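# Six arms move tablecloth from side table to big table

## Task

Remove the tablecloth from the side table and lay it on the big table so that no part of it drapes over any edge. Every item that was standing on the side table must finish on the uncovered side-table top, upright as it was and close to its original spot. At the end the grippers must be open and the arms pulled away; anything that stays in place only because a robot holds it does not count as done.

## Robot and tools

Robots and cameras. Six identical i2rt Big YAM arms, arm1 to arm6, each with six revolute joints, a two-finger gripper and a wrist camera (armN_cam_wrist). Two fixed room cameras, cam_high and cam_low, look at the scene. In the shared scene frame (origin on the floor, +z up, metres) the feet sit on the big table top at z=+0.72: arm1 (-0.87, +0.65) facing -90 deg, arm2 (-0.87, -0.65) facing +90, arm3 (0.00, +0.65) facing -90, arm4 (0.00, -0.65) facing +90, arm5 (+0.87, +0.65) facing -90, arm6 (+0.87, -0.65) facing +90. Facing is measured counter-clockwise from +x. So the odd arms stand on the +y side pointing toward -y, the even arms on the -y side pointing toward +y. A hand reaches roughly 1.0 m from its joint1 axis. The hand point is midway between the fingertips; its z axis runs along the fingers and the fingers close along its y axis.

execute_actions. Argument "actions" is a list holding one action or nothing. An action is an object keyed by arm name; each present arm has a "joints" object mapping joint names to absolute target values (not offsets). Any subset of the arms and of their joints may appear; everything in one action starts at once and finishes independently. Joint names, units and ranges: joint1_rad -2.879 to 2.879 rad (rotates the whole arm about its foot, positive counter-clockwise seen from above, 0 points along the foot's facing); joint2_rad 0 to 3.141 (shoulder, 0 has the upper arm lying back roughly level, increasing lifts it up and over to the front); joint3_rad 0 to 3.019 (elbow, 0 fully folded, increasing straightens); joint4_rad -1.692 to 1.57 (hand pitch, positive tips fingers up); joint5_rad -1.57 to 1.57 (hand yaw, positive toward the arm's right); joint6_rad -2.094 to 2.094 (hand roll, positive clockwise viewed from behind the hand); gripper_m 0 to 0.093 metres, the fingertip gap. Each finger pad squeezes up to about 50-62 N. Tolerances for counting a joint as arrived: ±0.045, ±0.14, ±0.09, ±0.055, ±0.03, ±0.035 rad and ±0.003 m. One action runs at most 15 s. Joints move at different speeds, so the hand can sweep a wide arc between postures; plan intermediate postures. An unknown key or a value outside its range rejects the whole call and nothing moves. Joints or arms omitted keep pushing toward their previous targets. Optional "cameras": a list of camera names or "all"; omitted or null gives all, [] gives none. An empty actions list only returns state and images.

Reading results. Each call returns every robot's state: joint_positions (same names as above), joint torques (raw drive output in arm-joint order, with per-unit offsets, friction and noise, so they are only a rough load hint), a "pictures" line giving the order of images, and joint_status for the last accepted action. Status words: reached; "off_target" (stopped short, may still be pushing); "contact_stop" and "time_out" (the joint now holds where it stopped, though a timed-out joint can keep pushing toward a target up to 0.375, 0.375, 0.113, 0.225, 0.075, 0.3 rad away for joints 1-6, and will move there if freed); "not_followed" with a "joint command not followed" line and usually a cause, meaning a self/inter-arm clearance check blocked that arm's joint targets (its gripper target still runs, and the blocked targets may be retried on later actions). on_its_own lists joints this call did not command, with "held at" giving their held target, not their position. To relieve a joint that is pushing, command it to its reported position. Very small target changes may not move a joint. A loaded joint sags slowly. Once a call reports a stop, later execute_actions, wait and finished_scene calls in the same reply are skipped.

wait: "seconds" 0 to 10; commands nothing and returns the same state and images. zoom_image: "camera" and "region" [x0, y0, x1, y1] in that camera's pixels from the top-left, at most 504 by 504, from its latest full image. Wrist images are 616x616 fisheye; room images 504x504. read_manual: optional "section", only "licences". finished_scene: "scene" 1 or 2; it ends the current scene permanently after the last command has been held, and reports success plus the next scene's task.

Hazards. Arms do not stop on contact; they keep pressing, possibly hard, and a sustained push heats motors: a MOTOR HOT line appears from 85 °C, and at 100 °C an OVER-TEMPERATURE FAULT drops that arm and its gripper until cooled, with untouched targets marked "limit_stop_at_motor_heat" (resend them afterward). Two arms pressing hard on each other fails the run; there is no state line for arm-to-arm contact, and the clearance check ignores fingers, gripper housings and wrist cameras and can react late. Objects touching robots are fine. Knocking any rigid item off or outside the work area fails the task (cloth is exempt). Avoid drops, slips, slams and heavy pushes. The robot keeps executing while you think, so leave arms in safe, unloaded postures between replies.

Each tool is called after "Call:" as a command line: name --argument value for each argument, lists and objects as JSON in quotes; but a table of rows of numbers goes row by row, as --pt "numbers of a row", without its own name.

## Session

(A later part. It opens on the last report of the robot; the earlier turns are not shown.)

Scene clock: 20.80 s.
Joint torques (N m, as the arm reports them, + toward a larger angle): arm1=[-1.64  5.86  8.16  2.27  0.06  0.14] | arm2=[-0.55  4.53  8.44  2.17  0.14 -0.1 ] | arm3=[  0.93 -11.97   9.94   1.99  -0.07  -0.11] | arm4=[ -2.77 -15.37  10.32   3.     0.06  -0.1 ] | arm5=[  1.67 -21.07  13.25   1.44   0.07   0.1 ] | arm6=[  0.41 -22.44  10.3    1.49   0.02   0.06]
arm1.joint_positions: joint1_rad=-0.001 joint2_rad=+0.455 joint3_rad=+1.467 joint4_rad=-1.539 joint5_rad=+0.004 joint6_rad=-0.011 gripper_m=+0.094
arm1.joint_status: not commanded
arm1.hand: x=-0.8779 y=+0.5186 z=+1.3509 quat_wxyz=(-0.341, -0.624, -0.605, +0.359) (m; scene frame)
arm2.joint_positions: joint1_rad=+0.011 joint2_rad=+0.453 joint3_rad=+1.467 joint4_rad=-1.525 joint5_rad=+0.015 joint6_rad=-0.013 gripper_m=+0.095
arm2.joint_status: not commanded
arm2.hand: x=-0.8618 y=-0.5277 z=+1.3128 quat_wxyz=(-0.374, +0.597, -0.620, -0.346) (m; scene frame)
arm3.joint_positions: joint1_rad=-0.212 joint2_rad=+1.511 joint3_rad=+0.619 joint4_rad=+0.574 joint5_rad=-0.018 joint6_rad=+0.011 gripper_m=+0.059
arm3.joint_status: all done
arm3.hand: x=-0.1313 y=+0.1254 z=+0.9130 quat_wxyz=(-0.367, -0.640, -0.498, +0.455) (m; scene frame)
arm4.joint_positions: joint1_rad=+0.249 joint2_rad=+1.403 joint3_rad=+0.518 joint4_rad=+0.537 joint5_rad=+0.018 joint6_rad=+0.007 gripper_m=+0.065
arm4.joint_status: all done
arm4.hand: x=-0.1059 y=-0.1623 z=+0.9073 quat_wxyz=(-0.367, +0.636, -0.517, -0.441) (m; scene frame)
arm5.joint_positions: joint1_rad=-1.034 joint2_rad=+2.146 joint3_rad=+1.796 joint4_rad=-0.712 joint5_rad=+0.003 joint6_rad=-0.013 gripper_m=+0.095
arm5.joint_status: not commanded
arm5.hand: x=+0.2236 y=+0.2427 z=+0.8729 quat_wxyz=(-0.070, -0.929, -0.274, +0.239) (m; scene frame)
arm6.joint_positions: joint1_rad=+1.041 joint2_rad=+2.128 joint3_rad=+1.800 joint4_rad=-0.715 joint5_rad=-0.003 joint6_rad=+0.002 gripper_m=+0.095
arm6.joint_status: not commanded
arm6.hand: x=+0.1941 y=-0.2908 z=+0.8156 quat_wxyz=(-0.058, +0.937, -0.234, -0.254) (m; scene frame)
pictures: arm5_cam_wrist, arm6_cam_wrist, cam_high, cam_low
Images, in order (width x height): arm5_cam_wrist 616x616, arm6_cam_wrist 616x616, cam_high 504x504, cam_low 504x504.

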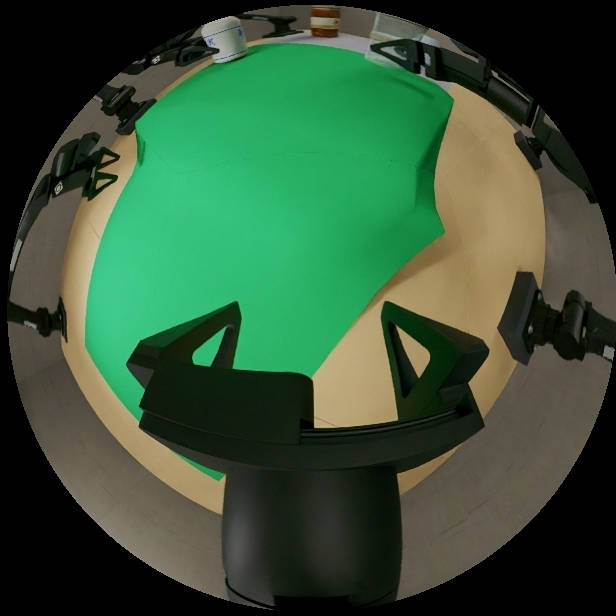

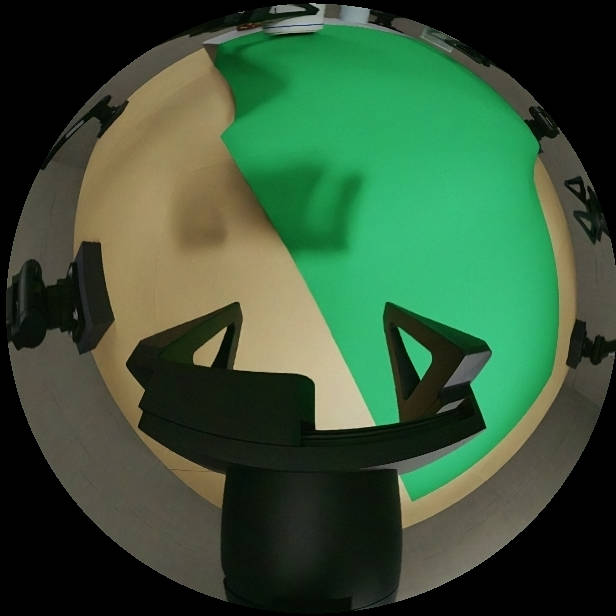

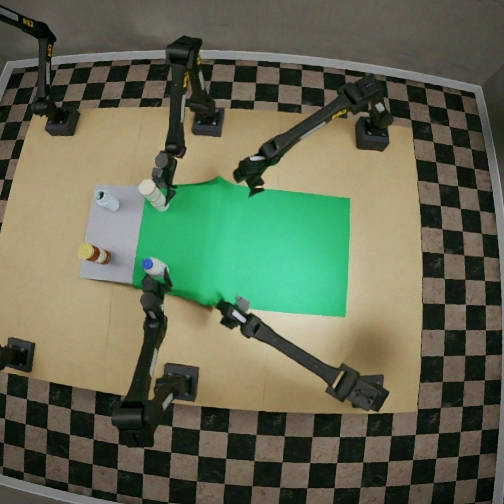

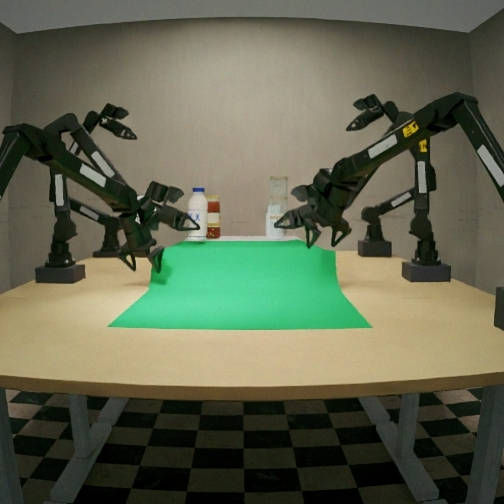

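Call:
execute_actions --actions '[{"arm3":{"joints":{"joint2_rad":1.42,"joint4_rad":0.53}},"arm4":{"joints":{"joint2_rad":1.28,"joint4_rad":0.50}},"arm5":{"joints":{"joint2_rad":2.32}},"arm6":{"joints":{"joint2_rad":2.24}}}]' --cameras '[]'

Call:
execute_actions --actions '[{"arm5":{"joints":{"gripper_m":0.0}},"arm6":{"joints":{"gripper_m":0.0}}}]' --cameras '[]'

Call:
execute_actions --actions '[{"arm5":{"joints":{"joint2_rad":2.1}},"arm6":{"joints":{"joint2_rad":2.02}}}]' --cameras '["cam_low","cam_high"]'

Scene clock: 23.77 s.
Joint torques (N m, as the arm reports them, + toward a larger angle): arm1=[-0.9   6.06  8.13  2.14 -0.01  0.19] | arm2=[-0.57  4.58  8.44  2.16  0.14 -0.1 ] | arm3=[  0.99 -11.58  10.56   2.08  -0.06  -0.11] | arm4=[ -2.75 -13.49  11.07   3.14   0.06  -0.11] | arm5=[  1.46 -20.65  10.85   0.93  -0.07   0.12] | arm6=[  0.37 -20.46   9.14   1.21  -0.07   0.08]
arm1.joint_positions: joint1_rad=-0.001 joint2_rad=+0.455 joint3_rad=+1.467 joint4_rad=-1.539 joint5_rad=+0.004 joint6_rad=-0.011 gripper_m=+0.094
arm1.joint_status: not commanded
arm1.hand: x=-0.8779 y=+0.5186 z=+1.3509 quat_wxyz=(-0.341, -0.624, -0.605, +0.359) (m; scene frame)
arm2.joint_positions: joint1_rad=+0.011 joint2_rad=+0.453 joint3_rad=+1.467 joint4_rad=-1.525 joint5_rad=+0.015 joint6_rad=-0.013 gripper_m=+0.095
arm2.joint_status: not commanded
arm2.hand: x=-0.8618 y=-0.5277 z=+1.3128 quat_wxyz=(-0.374, +0.597, -0.620, -0.346) (m; scene frame)
arm3.joint_positions: joint1_rad=-0.212 joint2_rad=+1.441 joint3_rad=+0.619 joint4_rad=+0.528 joint5_rad=-0.018 joint6_rad=+0.011 gripper_m=+0.059
arm3.joint_status: all done
arm3.hand: x=-0.1301 y=+0.1301 z=+0.9386 quat_wxyz=(-0.373, -0.634, -0.494, +0.463) (m; scene frame)
arm4.joint_positions: joint1_rad=+0.249 joint2_rad=+1.302 joint3_rad=+0.518 joint4_rad=+0.483 joint5_rad=+0.018 joint6_rad=+0.007 gripper_m=+0.065
arm4.joint_status: all done
arm4.hand: x=-0.1049 y=-0.1687 z=+0.9426 quat_wxyz=(-0.379, +0.625, -0.508, -0.456) (m; scene frame)
arm5.joint_positions: joint1_rad=-1.030 joint2_rad=+2.317 joint3_rad=+1.812 joint4_rad=-0.705 joint5_rad=+0.007 joint6_rad=-0.014 gripper_m=+0.095
arm5.joint_status: all done
arm5.hand: x=+0.2375 y=+0.2481 z=+0.7545 quat_wxyz=(-0.048, -0.943, -0.281, +0.169) (m; scene frame)
arm6.joint_positions: joint1_rad=+1.039 joint2_rad=+2.212 joint3_rad=+1.813 joint4_rad=-0.707 joint5_rad=-0.001 joint6_rad=+0.000 gripper_m=+0.095
arm6.joint_status: all done
arm6.hand: x=+0.1953 y=-0.2898 z=+0.7600 quat_wxyz=(-0.052, +0.944, -0.236, -0.223) (m; scene frame)
pictures: none
No camera images: the call's "cameras" was empty. Leave "cameras" out to get every camera's image.

Scene clock: 24.50 s.
Joint torques (N m, as the arm reports them, + toward a larger angle): arm1=[-1.51  5.71  8.22  2.15  0.1   0.16] | arm2=[-0.52  4.59  8.44  2.17  0.14 -0.1 ] | arm3=[  1.05 -11.5   10.6    2.12  -0.06  -0.1 ] | arm4=[ -2.76 -13.23  11.1    3.16   0.06  -0.1 ] | arm5=[  1.47 -20.86  10.85   0.93  -0.07   0.12] | arm6=[  0.52 -20.92   9.12   1.24  -0.07   0.09]
arm1.joint_positions: joint1_rad=-0.001 joint2_rad=+0.455 joint3_rad=+1.467 joint4_rad=-1.539 joint5_rad=+0.004 joint6_rad=-0.011 gripper_m=+0.094
arm1.joint_status: not commanded
arm1.hand: x=-0.8779 y=+0.5186 z=+1.3509 quat_wxyz=(-0.341, -0.624, -0.605, +0.359) (m; scene frame)
arm2.joint_positions: joint1_rad=+0.011 joint2_rad=+0.453 joint3_rad=+1.467 joint4_rad=-1.525 joint5_rad=+0.015 joint6_rad=-0.013 gripper_m=+0.095
arm2.joint_status: not commanded
arm2.hand: x=-0.8618 y=-0.5277 z=+1.3128 quat_wxyz=(-0.374, +0.597, -0.620, -0.346) (m; scene frame)
arm3.joint_positions: joint1_rad=-0.212 joint2_rad=+1.441 joint3_rad=+0.619 joint4_rad=+0.528 joint5_rad=-0.018 joint6_rad=+0.011 gripper_m=+0.059
arm3.joint_status: not commanded
arm3.hand: x=-0.1301 y=+0.1301 z=+0.9386 quat_wxyz=(-0.373, -0.634, -0.494, +0.463) (m; scene frame)
arm4.joint_positions: joint1_rad=+0.249 joint2_rad=+1.302 joint3_rad=+0.518 joint4_rad=+0.483 joint5_rad=+0.018 joint6_rad=+0.007 gripper_m=+0.065
arm4.joint_status: not commanded
arm4.hand: x=-0.1049 y=-0.1687 z=+0.9426 quat_wxyz=(-0.379, +0.625, -0.508, -0.456) (m; scene frame)
arm5.joint_positions: joint1_rad=-1.030 joint2_rad=+2.317 joint3_rad=+1.812 joint4_rad=-0.705 joint5_rad=+0.007 joint6_rad=-0.014 gripper_m=+0.001
arm5.joint_status: all done
arm5.hand: x=+0.2375 y=+0.2481 z=+0.7545 quat_wxyz=(-0.048, -0.943, -0.281, +0.169) (m; scene frame)
arm6.joint_positions: joint1_rad=+1.039 joint2_rad=+2.212 joint3_rad=+1.813 joint4_rad=-0.707 joint5_rad=-0.001 joint6_rad=+0.000 gripper_m=+0.001
arm6.joint_status: all done
arm6.hand: x=+0.1953 y=-0.2898 z=+0.7600 quat_wxyz=(-0.052, +0.944, -0.236, -0.223) (m; scene frame)
pictures: none
No camera images: the call's "cameras" was empty. Leave "cameras" out to get every camera's image.

Scene clock: 25.87 s.
Joint torques (N m, as the arm reports them, + toward a larger angle): arm1=[-1.04  6.3   8.32  2.05  0.01  0.16] | arm2=[-0.51  4.58  8.44  2.17  0.14 -0.1 ] | arm3=[  1.06 -11.61  10.61   2.06  -0.07  -0.1 ] | arm4=[ -2.76 -13.27  11.03   3.18   0.06  -0.1 ] | arm5=[  1.41 -19.02  12.03   1.27  -0.07   0.12] | arm6=[  0.52 -19.62  10.05   1.46  -0.06   0.08]
arm1.joint_positions: joint1_rad=-0.001 joint2_rad=+0.455 joint3_rad=+1.467 joint4_rad=-1.539 joint5_rad=+0.004 joint6_rad=-0.011 gripper_m=+0.094
arm1.joint_status: not commanded
arm1.hand: x=-0.8779 y=+0.5186 z=+1.3509 quat_wxyz=(-0.341, -0.624, -0.605, +0.359) (m; scene frame)
arm2.joint_positions: joint1_rad=+0.011 joint2_rad=+0.453 joint3_rad=+1.467 joint4_rad=-1.525 joint5_rad=+0.015 joint6_rad=-0.013 gripper_m=+0.095
arm2.joint_status: not commanded
arm2.hand: x=-0.8618 y=-0.5277 z=+1.3128 quat_wxyz=(-0.374, +0.597, -0.620, -0.346) (m; scene frame)
arm3.joint_positions: joint1_rad=-0.212 joint2_rad=+1.441 joint3_rad=+0.619 joint4_rad=+0.528 joint5_rad=-0.018 joint6_rad=+0.011 gripper_m=+0.059
arm3.joint_status: not commanded
arm3.hand: x=-0.1301 y=+0.1301 z=+0.9386 quat_wxyz=(-0.373, -0.634, -0.494, +0.463) (m; scene frame)
arm4.joint_positions: joint1_rad=+0.249 joint2_rad=+1.302 joint3_rad=+0.518 joint4_rad=+0.483 joint5_rad=+0.018 joint6_rad=+0.007 gripper_m=+0.065
arm4.joint_status: not commanded
arm4.hand: x=-0.1049 y=-0.1687 z=+0.9426 quat_wxyz=(-0.379, +0.625, -0.508, -0.456) (m; scene frame)
arm5.joint_positions: joint1_rad=-1.030 joint2_rad=+2.092 joint3_rad=+1.813 joint4_rad=-0.705 joint5_rad=+0.007 joint6_rad=-0.014 gripper_m=+0.001
arm5.joint_status: all done
arm5.hand: x=+0.2164 y=+0.2362 z=+0.9225 quat_wxyz=(-0.079, -0.918, -0.273, +0.275) (m; scene frame)
arm6.joint_positions: joint1_rad=+1.039 joint2_rad=+2.001 joint3_rad=+1.813 joint4_rad=-0.707 joint5_rad=-0.001 joint6_rad=+0.000 gripper_m=+0.001
arm6.joint_status: all done
arm6.hand: x=+0.1906 y=-0.2861 z=+0.9176 quat_wxyz=(-0.077, +0.916, -0.230, -0.321) (m; scene frame)
pictures: cam_high, cam_low
Images, in order (width x height): cam_high 504x504, cam_low 504x504.

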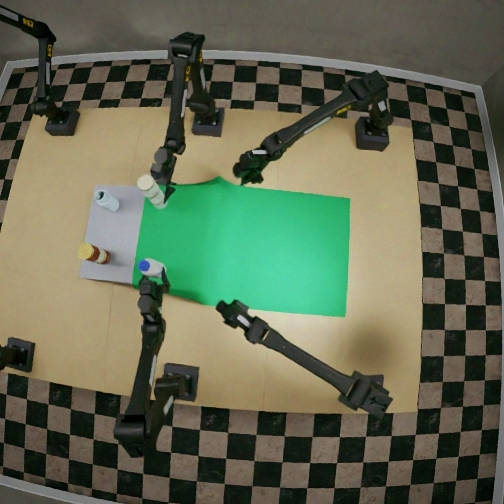

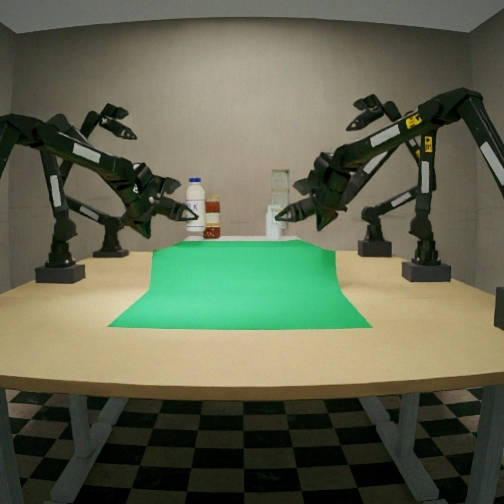

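Call:
execute_actions --actions '[{"arm5":{"joints":{"joint1_rad":-1.13,"joint2_rad":2.42,"joint3_rad":2.44,"joint4_rad":-1.02,"gripper_m":0.09}},"arm6":{"joints":{"joint1_rad":1.1,"joint2_rad":2.35,"joint3_rad":2.44,"joint4_rad":-1.02,"gripper_m":0.09}}}]' --cameras '["arm5_cam_wrist","arm6_cam_wrist","cam_high"]'

Scene clock: 29.40 s.
Joint torques (N m, as the arm reports them, + toward a larger angle): arm1=[-0.78  5.05  8.08  2.34  0.07  0.19] | arm2=[-0.54  4.53  8.45  2.17  0.14 -0.1 ] | arm3=[  0.99 -11.52  10.61   2.07  -0.06  -0.11] | arm4=[ -2.76 -13.27  11.02   3.17   0.06  -0.1 ] | arm5=[  1.69 -22.36  14.08   0.92  -0.06   0.12] | arm6=[  1.21 -24.39  11.51   0.91  -0.07   0.09]
arm1.joint_positions: joint1_rad=-0.001 joint2_rad=+0.455 joint3_rad=+1.467 joint4_rad=-1.539 joint5_rad=+0.004 joint6_rad=-0.011 gripper_m=+0.094
arm1.joint_status: not commanded
arm1.hand: x=-0.8779 y=+0.5186 z=+1.3509 quat_wxyz=(-0.341, -0.624, -0.605, +0.359) (m; scene frame)
arm2.joint_positions: joint1_rad=+0.011 joint2_rad=+0.453 joint3_rad=+1.467 joint4_rad=-1.525 joint5_rad=+0.015 joint6_rad=-0.013 gripper_m=+0.095
arm2.joint_status: not commanded
arm2.hand: x=-0.8618 y=-0.5277 z=+1.3128 quat_wxyz=(-0.374, +0.597, -0.620, -0.346) (m; scene frame)
arm3.joint_positions: joint1_rad=-0.212 joint2_rad=+1.441 joint3_rad=+0.619 joint4_rad=+0.528 joint5_rad=-0.018 joint6_rad=+0.011 gripper_m=+0.059
arm3.joint_status: not commanded
arm3.hand: x=-0.1301 y=+0.1301 z=+0.9386 quat_wxyz=(-0.373, -0.634, -0.494, +0.463) (m; scene frame)
arm4.joint_positions: joint1_rad=+0.249 joint2_rad=+1.302 joint3_rad=+0.518 joint4_rad=+0.483 joint5_rad=+0.018 joint6_rad=+0.007 gripper_m=+0.065
arm4.joint_status: not commanded
arm4.hand: x=-0.1049 y=-0.1687 z=+0.9426 quat_wxyz=(-0.379, +0.625, -0.508, -0.456) (m; scene frame)
arm5.joint_positions: joint1_rad=-1.135 joint2_rad=+2.415 joint3_rad=+2.405 joint4_rad=-1.017 joint5_rad=+0.006 joint6_rad=-0.014 gripper_m=+0.090
arm5.joint_status: all done
arm5.hand: x=+0.0991 y=+0.2684 z=+0.9231 quat_wxyz=(-0.059, -0.937, -0.226, +0.259) (m; scene frame)
arm6.joint_positions: joint1_rad=+1.102 joint2_rad=+2.332 joint3_rad=+2.403 joint4_rad=-1.012 joint5_rad=-0.001 joint6_rad=+0.000 gripper_m=+0.090
arm6.joint_status: all done
arm6.hand: x=+0.0893 y=-0.2929 z=+0.9217 quat_wxyz=(-0.062, +0.929, -0.202, -0.303) (m; scene frame)
pictures: arm5_cam_wrist, arm6_cam_wrist, cam_high
Images, in order (width x height): arm5_cam_wrist 616x616, arm6_cam_wrist 616x616, cam_high 504x504.

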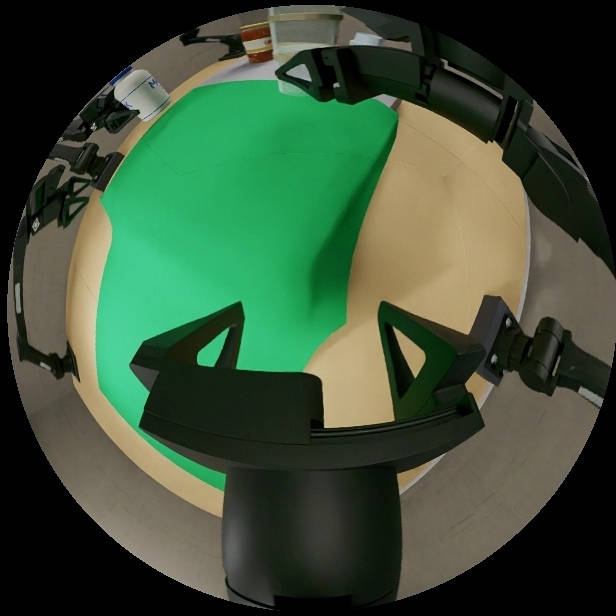

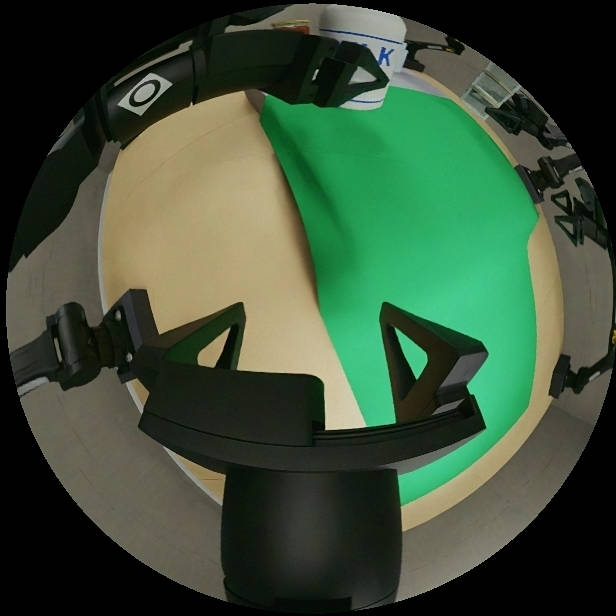

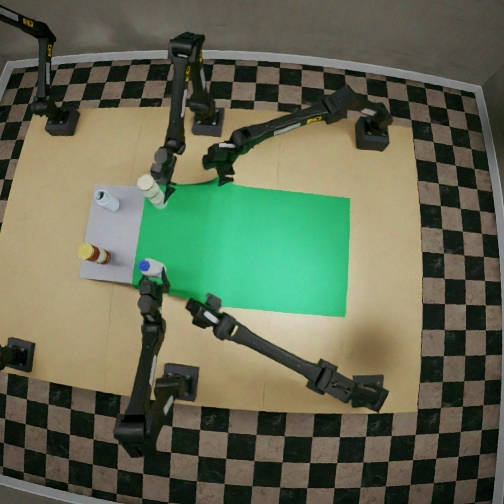

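Call:
execute_actions --actions '[{"arm5":{"joints":{"joint1_rad":-1.16,"joint2_rad":2.63}},"arm6":{"joints":{"joint2_rad":2.56}}}]' --cameras '[]'

Call:
execute_actions --actions '[{"arm5":{"joints":{"gripper_m":0.0}},"arm6":{"joints":{"gripper_m":0.0}}}]' --cameras '[]'

Call:
execute_actions --actions '[{"arm5":{"joints":{"joint2_rad":2.5}},"arm6":{"joints":{"joint2_rad":2.43}}}]' --cameras '["cam_low","cam_high"]'

Scene clock: 31.67 s.
Joint torques (N m, as the arm reports them, + toward a larger angle): arm1=[-0.66  4.87  8.12  2.19  0.01  0.18] | arm2=[-0.52  4.59  8.44  2.16  0.14 -0.1 ] | arm3=[  0.93 -11.63  10.61   2.09  -0.06  -0.1 ] | arm4=[ -2.78 -13.3   11.04   3.17   0.06  -0.1 ] | arm5=[  0.8  -23.48  11.76   0.65   0.07   0.13] | arm6=[  1.13 -23.98   8.96   0.71  -0.1    0.09]
arm1.joint_positions: joint1_rad=-0.001 joint2_rad=+0.455 joint3_rad=+1.467 joint4_rad=-1.539 joint5_rad=+0.004 joint6_rad=-0.011 gripper_m=+0.094
arm1.joint_status: not commanded
arm1.hand: x=-0.8779 y=+0.5186 z=+1.3509 quat_wxyz=(-0.341, -0.624, -0.605, +0.359) (m; scene frame)
arm2.joint_positions: joint1_rad=+0.011 joint2_rad=+0.453 joint3_rad=+1.467 joint4_rad=-1.525 joint5_rad=+0.015 joint6_rad=-0.013 gripper_m=+0.095
arm2.joint_status: not commanded
arm2.hand: x=-0.8618 y=-0.5277 z=+1.3128 quat_wxyz=(-0.374, +0.597, -0.620, -0.346) (m; scene frame)
arm3.joint_positions: joint1_rad=-0.212 joint2_rad=+1.441 joint3_rad=+0.619 joint4_rad=+0.528 joint5_rad=-0.018 joint6_rad=+0.011 gripper_m=+0.059
arm3.joint_status: not commanded
arm3.hand: x=-0.1301 y=+0.1301 z=+0.9386 quat_wxyz=(-0.373, -0.634, -0.494, +0.463) (m; scene frame)
arm4.joint_positions: joint1_rad=+0.249 joint2_rad=+1.302 joint3_rad=+0.518 joint4_rad=+0.483 joint5_rad=+0.018 joint6_rad=+0.007 gripper_m=+0.065
arm4.joint_status: not commanded
arm4.hand: x=-0.1049 y=-0.1687 z=+0.9426 quat_wxyz=(-0.379, +0.625, -0.508, -0.456) (m; scene frame)
arm5.joint_positions: joint1_rad=-1.152 joint2_rad=+2.625 joint3_rad=+2.423 joint4_rad=-1.018 joint5_rad=+0.003 joint6_rad=-0.015 gripper_m=+0.090
arm5.joint_status: all done
arm5.hand: x=+0.1093 y=+0.2871 z=+0.7565 quat_wxyz=(-0.038, -0.959, -0.224, +0.166) (m; scene frame)
arm6.joint_positions: joint1_rad=+1.102 joint2_rad=+2.530 joint3_rad=+2.436 joint4_rad=-1.011 joint5_rad=-0.001 joint6_rad=+0.000 gripper_m=+0.090
arm6.joint_status: all done
arm6.hand: x=+0.0863 y=-0.2925 z=+0.7717 quat_wxyz=(-0.045, +0.951, -0.207, -0.225) (m; scene frame)
pictures: none
No camera images: the call's "cameras" was empty. Leave "cameras" out to get every camera's image.

Scene clock: 32.37 s.
Joint torques (N m, as the arm reports them, + toward a larger angle): arm1=[-2.17  4.94  8.21  2.28  0.03  0.15] | arm2=[-0.57  4.57  8.44  2.16  0.14 -0.1 ] | arm3=[  1.08 -11.57  10.63   2.1   -0.07  -0.1 ] | arm4=[ -2.75 -13.26  11.02   3.18   0.06  -0.1 ] | arm5=[  0.96 -23.32  11.74   0.66   0.07   0.13] | arm6=[  1.3  -23.99   8.89   0.74  -0.1    0.09]
arm1.joint_positions: joint1_rad=-0.001 joint2_rad=+0.455 joint3_rad=+1.467 joint4_rad=-1.539 joint5_rad=+0.004 joint6_rad=-0.011 gripper_m=+0.094
arm1.joint_status: not commanded
arm1.hand: x=-0.8779 y=+0.5186 z=+1.3509 quat_wxyz=(-0.341, -0.624, -0.605, +0.359) (m; scene frame)
arm2.joint_positions: joint1_rad=+0.011 joint2_rad=+0.453 joint3_rad=+1.467 joint4_rad=-1.525 joint5_rad=+0.015 joint6_rad=-0.013 gripper_m=+0.095
arm2.joint_status: not commanded
arm2.hand: x=-0.8618 y=-0.5277 z=+1.3128 quat_wxyz=(-0.374, +0.597, -0.620, -0.346) (m; scene frame)
arm3.joint_positions: joint1_rad=-0.212 joint2_rad=+1.441 joint3_rad=+0.619 joint4_rad=+0.528 joint5_rad=-0.018 joint6_rad=+0.011 gripper_m=+0.059
arm3.joint_status: not commanded
arm3.hand: x=-0.1301 y=+0.1301 z=+0.9386 quat_wxyz=(-0.373, -0.634, -0.494, +0.463) (m; scene frame)
arm4.joint_positions: joint1_rad=+0.249 joint2_rad=+1.302 joint3_rad=+0.518 joint4_rad=+0.483 joint5_rad=+0.018 joint6_rad=+0.007 gripper_m=+0.065
arm4.joint_status: not commanded
arm4.hand: x=-0.1049 y=-0.1687 z=+0.9426 quat_wxyz=(-0.379, +0.625, -0.508, -0.456) (m; scene frame)
arm5.joint_positions: joint1_rad=-1.155 joint2_rad=+2.625 joint3_rad=+2.423 joint4_rad=-1.018 joint5_rad=+0.003 joint6_rad=-0.015 gripper_m=+0.001
arm5.joint_status: all done
arm5.hand: x=+0.1081 y=+0.2897 z=+0.7565 quat_wxyz=(-0.038, -0.960, -0.223, +0.166) (m; scene frame)
arm6.joint_positions: joint1_rad=+1.102 joint2_rad=+2.530 joint3_rad=+2.436 joint4_rad=-1.011 joint5_rad=-0.001 joint6_rad=+0.000 gripper_m=+0.001
arm6.joint_status: all done
arm6.hand: x=+0.0863 y=-0.2925 z=+0.7717 quat_wxyz=(-0.045, +0.951, -0.207, -0.225) (m; scene frame)
pictures: none
No camera images: the call's "cameras" was empty. Leave "cameras" out to get every camera's image.

Scene clock: 33.47 s.
Joint torques (N m, as the arm reports them, + toward a larger angle): arm1=[0.49 5.65 7.92 2.25 0.11 0.19] | arm2=[-0.55  4.56  8.44  2.16  0.14 -0.1 ] | arm3=[  0.95 -11.55  10.63   2.09  -0.07  -0.11] | arm4=[ -2.72 -13.29  11.04   3.17   0.06  -0.1 ] | arm5=[  1.26 -23.41  12.15   0.87   0.08   0.13] | arm6=[  1.34 -24.32   9.75   0.91  -0.1    0.09]
arm1.joint_positions: joint1_rad=-0.001 joint2_rad=+0.455 joint3_rad=+1.467 joint4_rad=-1.539 joint5_rad=+0.004 joint6_rad=-0.011 gripper_m=+0.094
arm1.joint_status: not commanded
arm1.hand: x=-0.8779 y=+0.5186 z=+1.3509 quat_wxyz=(-0.341, -0.624, -0.605, +0.359) (m; scene frame)
arm2.joint_positions: joint1_rad=+0.011 joint2_rad=+0.453 joint3_rad=+1.467 joint4_rad=-1.525 joint5_rad=+0.015 joint6_rad=-0.013 gripper_m=+0.095
arm2.joint_status: not commanded
arm2.hand: x=-0.8618 y=-0.5277 z=+1.3128 quat_wxyz=(-0.374, +0.597, -0.620, -0.346) (m; scene frame)
arm3.joint_positions: joint1_rad=-0.212 joint2_rad=+1.441 joint3_rad=+0.619 joint4_rad=+0.528 joint5_rad=-0.018 joint6_rad=+0.011 gripper_m=+0.059
arm3.joint_status: not commanded
arm3.hand: x=-0.1301 y=+0.1301 z=+0.9386 quat_wxyz=(-0.373, -0.634, -0.494, +0.463) (m; scene frame)
arm4.joint_positions: joint1_rad=+0.249 joint2_rad=+1.302 joint3_rad=+0.518 joint4_rad=+0.483 joint5_rad=+0.018 joint6_rad=+0.007 gripper_m=+0.065
arm4.joint_status: not commanded
arm4.hand: x=-0.1049 y=-0.1687 z=+0.9426 quat_wxyz=(-0.379, +0.625, -0.508, -0.456) (m; scene frame)
arm5.joint_positions: joint1_rad=-1.155 joint2_rad=+2.497 joint3_rad=+2.423 joint4_rad=-1.018 joint5_rad=+0.003 joint6_rad=-0.015 gripper_m=+0.001
arm5.joint_status: all done
arm5.hand: x=+0.0923 y=+0.2830 z=+0.8634 quat_wxyz=(-0.051, -0.947, -0.220, +0.228) (m; scene frame)
arm6.joint_positions: joint1_rad=+1.102 joint2_rad=+2.407 joint3_rad=+2.429 joint4_rad=-1.011 joint5_rad=-0.001 joint6_rad=+0.000 gripper_m=+0.001
arm6.joint_status: all done
arm6.hand: x=+0.0828 y=-0.2901 z=+0.8718 quat_wxyz=(-0.057, +0.936, -0.204, -0.280) (m; scene frame)
pictures: cam_high, cam_low
Images, in order (width x height): cam_high 504x504, cam_low 504x504.

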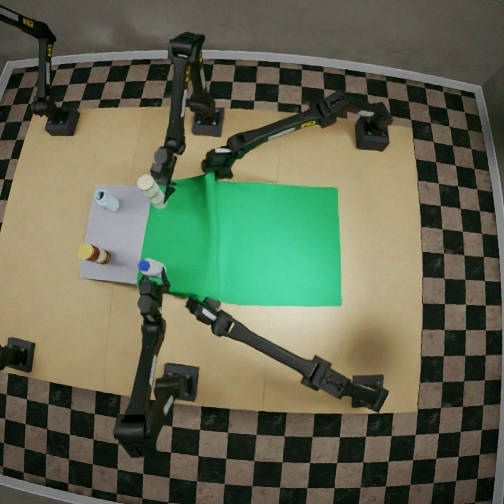

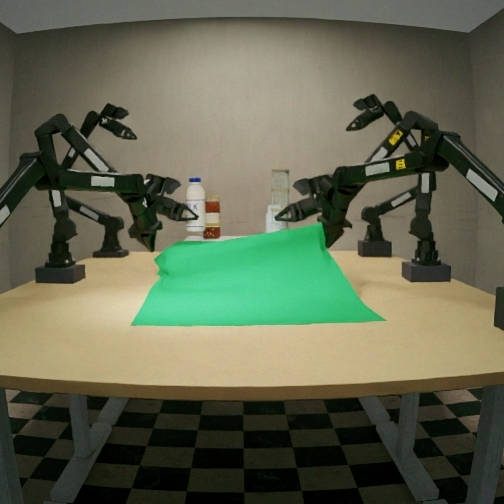

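Call:
execute_actions --actions '[{"arm5":{"joints":{"joint1_rad":-0.1,"joint2_rad":1.6,"joint3_rad":1.12,"joint4_rad":-0.62}},"arm6":{"joints":{"joint1_rad":0.0,"joint2_rad":0.43,"joint3_rad":1.46,"joint4_rad":-1.5,"gripper_m":0.09}}}]' --cameras '["cam_high"]'

Scene clock: 37.10 s.
Joint torques (N m, as the arm reports them, + toward a larger angle): arm1=[-1.06  6.69  8.29  2.1   0.05  0.1 ] | arm2=[-0.55  4.57  8.43  2.16  0.14 -0.1 ] | arm3=[  0.99 -11.68  10.59   2.07  -0.08  -0.11] | arm4=[ -2.74 -13.28  11.03   3.16   0.06  -0.11] | arm5=[  1.3  -12.44  10.66   0.91   0.18   0.13] | arm6=[ 0.26  5.92  5.48  1.25 -0.09  0.08]
arm1.joint_positions: joint1_rad=-0.001 joint2_rad=+0.455 joint3_rad=+1.467 joint4_rad=-1.539 joint5_rad=+0.004 joint6_rad=-0.011 gripper_m=+0.094
arm1.joint_status: not commanded
arm1.hand: x=-0.8779 y=+0.5186 z=+1.3509 quat_wxyz=(-0.341, -0.624, -0.605, +0.359) (m; scene frame)
arm2.joint_positions: joint1_rad=+0.011 joint2_rad=+0.453 joint3_rad=+1.467 joint4_rad=-1.525 joint5_rad=+0.015 joint6_rad=-0.013 gripper_m=+0.095
arm2.joint_status: not commanded
arm2.hand: x=-0.8618 y=-0.5277 z=+1.3128 quat_wxyz=(-0.374, +0.597, -0.620, -0.346) (m; scene frame)
arm3.joint_positions: joint1_rad=-0.212 joint2_rad=+1.441 joint3_rad=+0.619 joint4_rad=+0.528 joint5_rad=-0.018 joint6_rad=+0.011 gripper_m=+0.059
arm3.joint_status: not commanded
arm3.hand: x=-0.1301 y=+0.1301 z=+0.9386 quat_wxyz=(-0.373, -0.634, -0.494, +0.463) (m; scene frame)
arm4.joint_positions: joint1_rad=+0.249 joint2_rad=+1.302 joint3_rad=+0.518 joint4_rad=+0.483 joint5_rad=+0.018 joint6_rad=+0.007 gripper_m=+0.065
arm4.joint_status: not commanded
arm4.hand: x=-0.1049 y=-0.1687 z=+0.9426 quat_wxyz=(-0.379, +0.625, -0.508, -0.456) (m; scene frame)
arm5.joint_positions: joint1_rad=-0.098 joint2_rad=+1.604 joint3_rad=+1.107 joint4_rad=-0.620 joint5_rad=+0.000 joint6_rad=-0.015 gripper_m=+0.001
arm5.joint_status: all done
arm5.hand: x=+0.8297 y=+0.1058 z=+0.9167 quat_wxyz=(-0.156, -0.709, -0.668, +0.163) (m; scene frame)
arm6.joint_positions: joint1_rad=+0.011 joint2_rad=+0.423 joint3_rad=+1.463 joint4_rad=-1.488 joint5_rad=-0.001 joint6_rad=+0.000 gripper_m=+0.090
arm6.joint_status: all done
arm6.hand: x=+0.8648 y=-0.5268 z=+1.3065 quat_wxyz=(-0.364, +0.615, -0.584, -0.385) (m; scene frame)
pictures: cam_high
Images, in order (width x height): cam_high 504x504.

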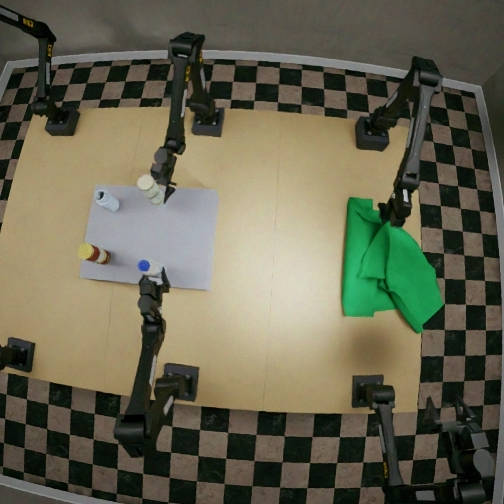

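Flung past the edge; drag back while placing objects.

Call:
execute_actions --actions '[{"arm5":{"joints":{"joint1_rad":-0.75}},"arm3":{"joints":{"joint2_rad":1.585,"joint4_rad":0.66}},"arm4":{"joints":{"joint2_rad":1.45,"joint4_rad":0.65}}}]' --cameras '["cam_high","cam_low"]'

Scene clock: 39.17 s.
Joint torques (N m, as the arm reports them, + toward a larger angle): arm1=[-1.22  6.    8.28  2.49 -0.05  0.11] | arm2=[-0.54  4.54  8.45  2.17  0.14 -0.1 ] | arm3=[  1.06 -11.28   9.35   3.33  -0.07  -0.11] | arm4=[ -2.79 -13.24   9.96   4.37   0.06  -0.1 ] | arm5=[  1.92 -12.55  10.61   0.91   0.06   0.13] | arm6=[ 0.22  6.09  5.46  1.24 -0.08  0.09]
arm1.joint_positions: joint1_rad=-0.001 joint2_rad=+0.455 joint3_rad=+1.467 joint4_rad=-1.539 joint5_rad=+0.004 joint6_rad=-0.011 gripper_m=+0.094
arm1.joint_status: not commanded
arm1.hand: x=-0.8779 y=+0.5186 z=+1.3509 quat_wxyz=(-0.341, -0.624, -0.605, +0.359) (m; scene frame)
arm2.joint_positions: joint1_rad=+0.011 joint2_rad=+0.453 joint3_rad=+1.467 joint4_rad=-1.525 joint5_rad=+0.015 joint6_rad=-0.013 gripper_m=+0.095
arm2.joint_status: not commanded
arm2.hand: x=-0.8618 y=-0.5277 z=+1.3128 quat_wxyz=(-0.374, +0.597, -0.620, -0.346) (m; scene frame)
arm3.joint_positions: joint1_rad=-0.212 joint2_rad=+1.589 joint3_rad=+0.622 joint4_rad=+0.628 joint5_rad=-0.018 joint6_rad=+0.012 gripper_m=+0.059
arm3.joint_status: all done
arm3.hand: x=-0.1325 y=+0.1207 z=+0.8862 quat_wxyz=(-0.362, -0.645, -0.502, +0.449) (m; scene frame)
arm4.joint_positions: joint1_rad=+0.249 joint2_rad=+1.457 joint3_rad=+0.518 joint4_rad=+0.606 joint5_rad=+0.018 joint6_rad=+0.007 gripper_m=+0.065
arm4.joint_status: all done
arm4.hand: x=-0.1070 y=-0.1567 z=+0.8974 quat_wxyz=(-0.371, +0.633, -0.514, -0.445) (m; scene frame)
arm5.joint_positions: joint1_rad=-0.759 joint2_rad=+1.604 joint3_rad=+1.107 joint4_rad=-0.620 joint5_rad=+0.003 joint6_rad=-0.015 gripper_m=+0.001
arm5.joint_status: all done
arm5.hand: x=+0.5035 y=+0.2449 z=+0.9132 quat_wxyz=(-0.092, -0.888, -0.403, +0.203) (m; scene frame)
arm6.joint_positions: joint1_rad=+0.011 joint2_rad=+0.423 joint3_rad=+1.463 joint4_rad=-1.488 joint5_rad=-0.001 joint6_rad=+0.000 gripper_m=+0.090
arm6.joint_status: not commanded
arm6.hand: x=+0.8648 y=-0.5268 z=+1.3065 quat_wxyz=(-0.364, +0.615, -0.584, -0.385) (m; scene frame)
pictures: cam_high, cam_low
Images, in order (width x height): cam_high 504x504, cam_low 504x504.

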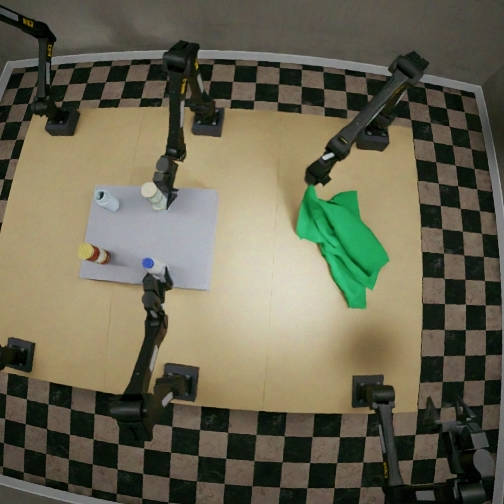

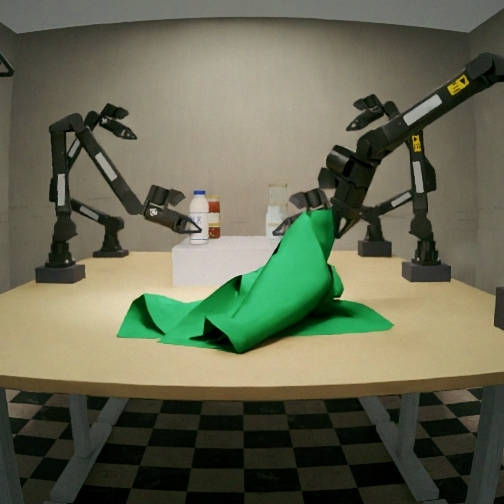

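Call:
execute_actions --actions '[{"arm5":{"joints":{"gripper_m":0.09}},"arm3":{"joints":{"gripper_m":0.09}},"arm4":{"joints":{"gripper_m":0.09}}}]' --cameras '[]'

Call:
execute_actions --actions '[{"arm5":{"joints":{"joint2_rad":1.2}},"arm3":{"joints":{"joint2_rad":1.4,"joint3_rad":0.48,"joint4_rad":0.62}},"arm4":{"joints":{"joint2_rad":1.3,"joint3_rad":0.4,"joint4_rad":0.6}}}]' --cameras '[]'

Call:
execute_actions --actions '[{"arm3":{"joints":{"joint2_rad":1.2,"joint3_rad":0.2,"joint4_rad":0.7}},"arm4":{"joints":{"joint2_rad":1.2,"joint3_rad":0.2,"joint4_rad":0.7}}}]' --cameras '["cam_high","cam_low"]'

Scene clock: 40.93 s.
Joint torques (N m, as the arm reports them, + toward a larger angle): arm1=[-1.45  5.17  8.11  2.46  0.07  0.21] | arm2=[-0.54  4.56  8.44  2.17  0.14 -0.1 ] | arm3=[  0.98 -12.41   9.26   2.99  -0.07  -0.1 ] | arm4=[ -2.8  -13.14   9.89   3.33   0.06  -0.1 ] | arm5=[  2.   -12.64  10.59   0.9    0.06   0.12] | arm6=[ 0.25  6.05  5.47  1.24 -0.09  0.09]
arm1.joint_positions: joint1_rad=-0.001 joint2_rad=+0.455 joint3_rad=+1.467 joint4_rad=-1.539 joint5_rad=+0.004 joint6_rad=-0.011 gripper_m=+0.094
arm1.joint_status: not commanded
arm1.hand: x=-0.8779 y=+0.5186 z=+1.3509 quat_wxyz=(-0.341, -0.624, -0.605, +0.359) (m; scene frame)
arm2.joint_positions: joint1_rad=+0.011 joint2_rad=+0.453 joint3_rad=+1.467 joint4_rad=-1.525 joint5_rad=+0.015 joint6_rad=-0.013 gripper_m=+0.095
arm2.joint_status: not commanded
arm2.hand: x=-0.8618 y=-0.5277 z=+1.3128 quat_wxyz=(-0.374, +0.597, -0.620, -0.346) (m; scene frame)
arm3.joint_positions: joint1_rad=-0.212 joint2_rad=+1.589 joint3_rad=+0.622 joint4_rad=+0.636 joint5_rad=-0.018 joint6_rad=+0.012 gripper_m=+0.090
arm3.joint_status: all done
arm3.hand: x=-0.1327 y=+0.1199 z=+0.8881 quat_wxyz=(-0.364, -0.643, -0.500, +0.451) (m; scene frame)
arm4.joint_positions: joint1_rad=+0.249 joint2_rad=+1.456 joint3_rad=+0.520 joint4_rad=+0.630 joint5_rad=+0.018 joint6_rad=+0.007 gripper_m=+0.090
arm4.joint_status: all done
arm4.hand: x=-0.1076 y=-0.1545 z=+0.9040 quat_wxyz=(-0.377, +0.627, -0.509, -0.454) (m; scene frame)
arm5.joint_positions: joint1_rad=-0.759 joint2_rad=+1.604 joint3_rad=+1.107 joint4_rad=-0.620 joint5_rad=+0.003 joint6_rad=-0.015 gripper_m=+0.090
arm5.joint_status: all done
arm5.hand: x=+0.5035 y=+0.2449 z=+0.9132 quat_wxyz=(-0.092, -0.888, -0.403, +0.203) (m; scene frame)
arm6.joint_positions: joint1_rad=+0.011 joint2_rad=+0.423 joint3_rad=+1.463 joint4_rad=-1.488 joint5_rad=-0.001 joint6_rad=+0.000 gripper_m=+0.090
arm6.joint_status: not commanded
arm6.hand: x=+0.8648 y=-0.5268 z=+1.3065 quat_wxyz=(-0.364, +0.615, -0.584, -0.385) (m; scene frame)
pictures: none
No camera images: the call's "cameras" was empty. Leave "cameras" out to get every camera's image.

Scene clock: 42.30 s.
Joint torques (N m, as the arm reports them, + toward a larger angle): arm1=[-1.5   6.1   8.08  2.26  0.02  0.11] | arm2=[-0.56  4.54  8.44  2.15  0.14 -0.1 ] | arm3=[ 0.88 -7.99  7.24  1.33 -0.07 -0.11] | arm4=[-2.8  -9.44  7.27  1.83  0.06 -0.1 ] | arm5=[ 1.93 -7.84 12.3   1.42  0.06  0.13] | arm6=[ 0.19  6.01  5.46  1.23 -0.08  0.09]
arm1.joint_positions: joint1_rad=-0.001 joint2_rad=+0.455 joint3_rad=+1.467 joint4_rad=-1.539 joint5_rad=+0.004 joint6_rad=-0.011 gripper_m=+0.094
arm1.joint_status: not commanded
arm1.hand: x=-0.8779 y=+0.5186 z=+1.3509 quat_wxyz=(-0.341, -0.624, -0.605, +0.359) (m; scene frame)
arm2.joint_positions: joint1_rad=+0.011 joint2_rad=+0.453 joint3_rad=+1.467 joint4_rad=-1.525 joint5_rad=+0.015 joint6_rad=-0.013 gripper_m=+0.095
arm2.joint_status: not commanded
arm2.hand: x=-0.8618 y=-0.5277 z=+1.3128 quat_wxyz=(-0.374, +0.597, -0.620, -0.346) (m; scene frame)
arm3.joint_positions: joint1_rad=-0.212 joint2_rad=+1.398 joint3_rad=+0.479 joint4_rad=+0.634 joint5_rad=-0.018 joint6_rad=+0.012 gripper_m=+0.090
arm3.joint_status: all done
arm3.hand: x=-0.1191 y=+0.1730 z=+0.9174 quat_wxyz=(-0.375, -0.632, -0.492, +0.466) (m; scene frame)
arm4.joint_positions: joint1_rad=+0.249 joint2_rad=+1.296 joint3_rad=+0.405 joint4_rad=+0.614 joint5_rad=+0.018 joint6_rad=+0.007 gripper_m=+0.090
arm4.joint_status: all done
arm4.hand: x=-0.0980 y=-0.1988 z=+0.9207 quat_wxyz=(-0.385, +0.620, -0.504, -0.463) (m; scene frame)
arm5.joint_positions: joint1_rad=-0.759 joint2_rad=+1.197 joint3_rad=+1.107 joint4_rad=-0.620 joint5_rad=+0.003 joint6_rad=-0.015 gripper_m=+0.090
arm5.joint_status: all done
arm5.hand: x=+0.5229 y=+0.2693 z=+1.1231 quat_wxyz=(-0.169, -0.829, -0.374, +0.380) (m; scene frame)
arm6.joint_positions: joint1_rad=+0.011 joint2_rad=+0.423 joint3_rad=+1.463 joint4_rad=-1.488 joint5_rad=-0.001 joint6_rad=+0.000 gripper_m=+0.090
arm6.joint_status: not commanded
arm6.hand: x=+0.8648 y=-0.5268 z=+1.3065 quat_wxyz=(-0.364, +0.615, -0.584, -0.385) (m; scene frame)
pictures: none
No camera images: the call's "cameras" was empty. Leave "cameras" out to get every camera's image.

Scene clock: 43.30 s.
Joint torques (N m, as the arm reports them, + toward a larger angle): arm1=[-1.88  5.98  8.23  2.17  0.14  0.11] | arm2=[-0.57  4.55  8.45  2.17  0.14 -0.1 ] | arm3=[ 0.93 -4.17  6.98  2.9  -0.07 -0.11] | arm4=[-2.75 -6.2   6.93  3.31  0.06 -0.1 ] | arm5=[ 2.   -7.73 12.31  1.41  0.06  0.13] | arm6=[ 0.16  6.04  5.45  1.24 -0.09  0.09]
arm1.joint_positions: joint1_rad=-0.001 joint2_rad=+0.455 joint3_rad=+1.467 joint4_rad=-1.539 joint5_rad=+0.004 joint6_rad=-0.011 gripper_m=+0.094
arm1.joint_status: not commanded
arm1.hand: x=-0.8779 y=+0.5186 z=+1.3509 quat_wxyz=(-0.341, -0.624, -0.605, +0.359) (m; scene frame)
arm2.joint_positions: joint1_rad=+0.011 joint2_rad=+0.453 joint3_rad=+1.467 joint4_rad=-1.525 joint5_rad=+0.015 joint6_rad=-0.013 gripper_m=+0.095
arm2.joint_status: not commanded
arm2.hand: x=-0.8618 y=-0.5277 z=+1.3128 quat_wxyz=(-0.374, +0.597, -0.620, -0.346) (m; scene frame)
arm3.joint_positions: joint1_rad=-0.212 joint2_rad=+1.198 joint3_rad=+0.195 joint4_rad=+0.679 joint5_rad=-0.018 joint6_rad=+0.012 gripper_m=+0.090
arm3.joint_status: all done
arm3.hand: x=-0.0930 y=+0.2754 z=+0.8829 quat_wxyz=(-0.366, -0.642, -0.499, +0.453) (m; scene frame)
arm4.joint_positions: joint1_rad=+0.249 joint2_rad=+1.197 joint3_rad=+0.200 joint4_rad=+0.681 joint5_rad=+0.018 joint6_rad=+0.007 gripper_m=+0.090
arm4.joint_status: all done
arm4.hand: x=-0.0817 y=-0.2705 z=+0.8823 quat_wxyz=(-0.375, +0.629, -0.511, -0.451) (m; scene frame)
arm5.joint_positions: joint1_rad=-0.759 joint2_rad=+1.197 joint3_rad=+1.107 joint4_rad=-0.620 joint5_rad=+0.003 joint6_rad=-0.015 gripper_m=+0.090
arm5.joint_status: not commanded
arm5.hand: x=+0.5229 y=+0.2693 z=+1.1231 quat_wxyz=(-0.169, -0.829, -0.374, +0.380) (m; scene frame)
arm6.joint_positions: joint1_rad=+0.011 joint2_rad=+0.423 joint3_rad=+1.463 joint4_rad=-1.488 joint5_rad=-0.001 joint6_rad=+0.000 gripper_m=+0.090
arm6.joint_status: not commanded
arm6.hand: x=+0.8648 y=-0.5268 z=+1.3065 quat_wxyz=(-0.364, +0.615, -0.584, -0.385) (m; scene frame)
pictures: cam_high, cam_low
Images, in order (width x height): cam_high 504x504, cam_low 504x504.

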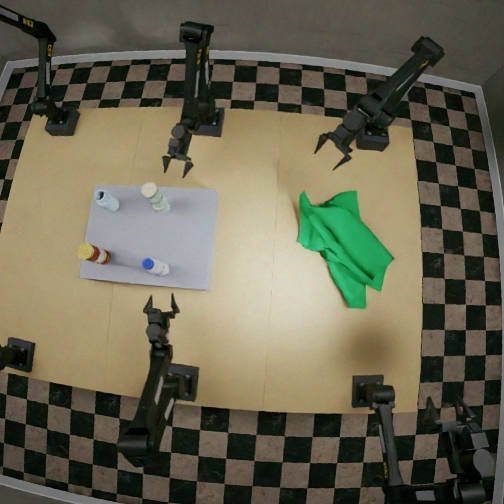

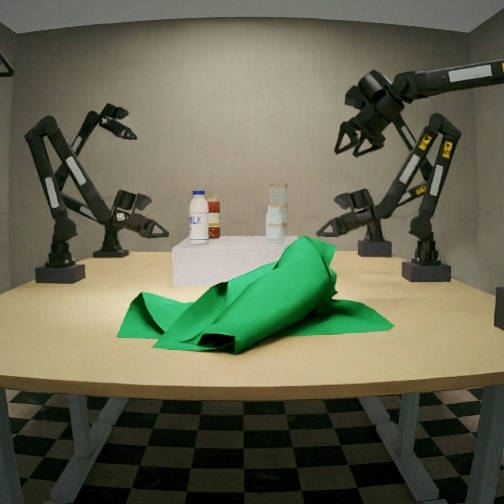

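Call:
finished_scene --scene 1

The scene is finished: the task was done.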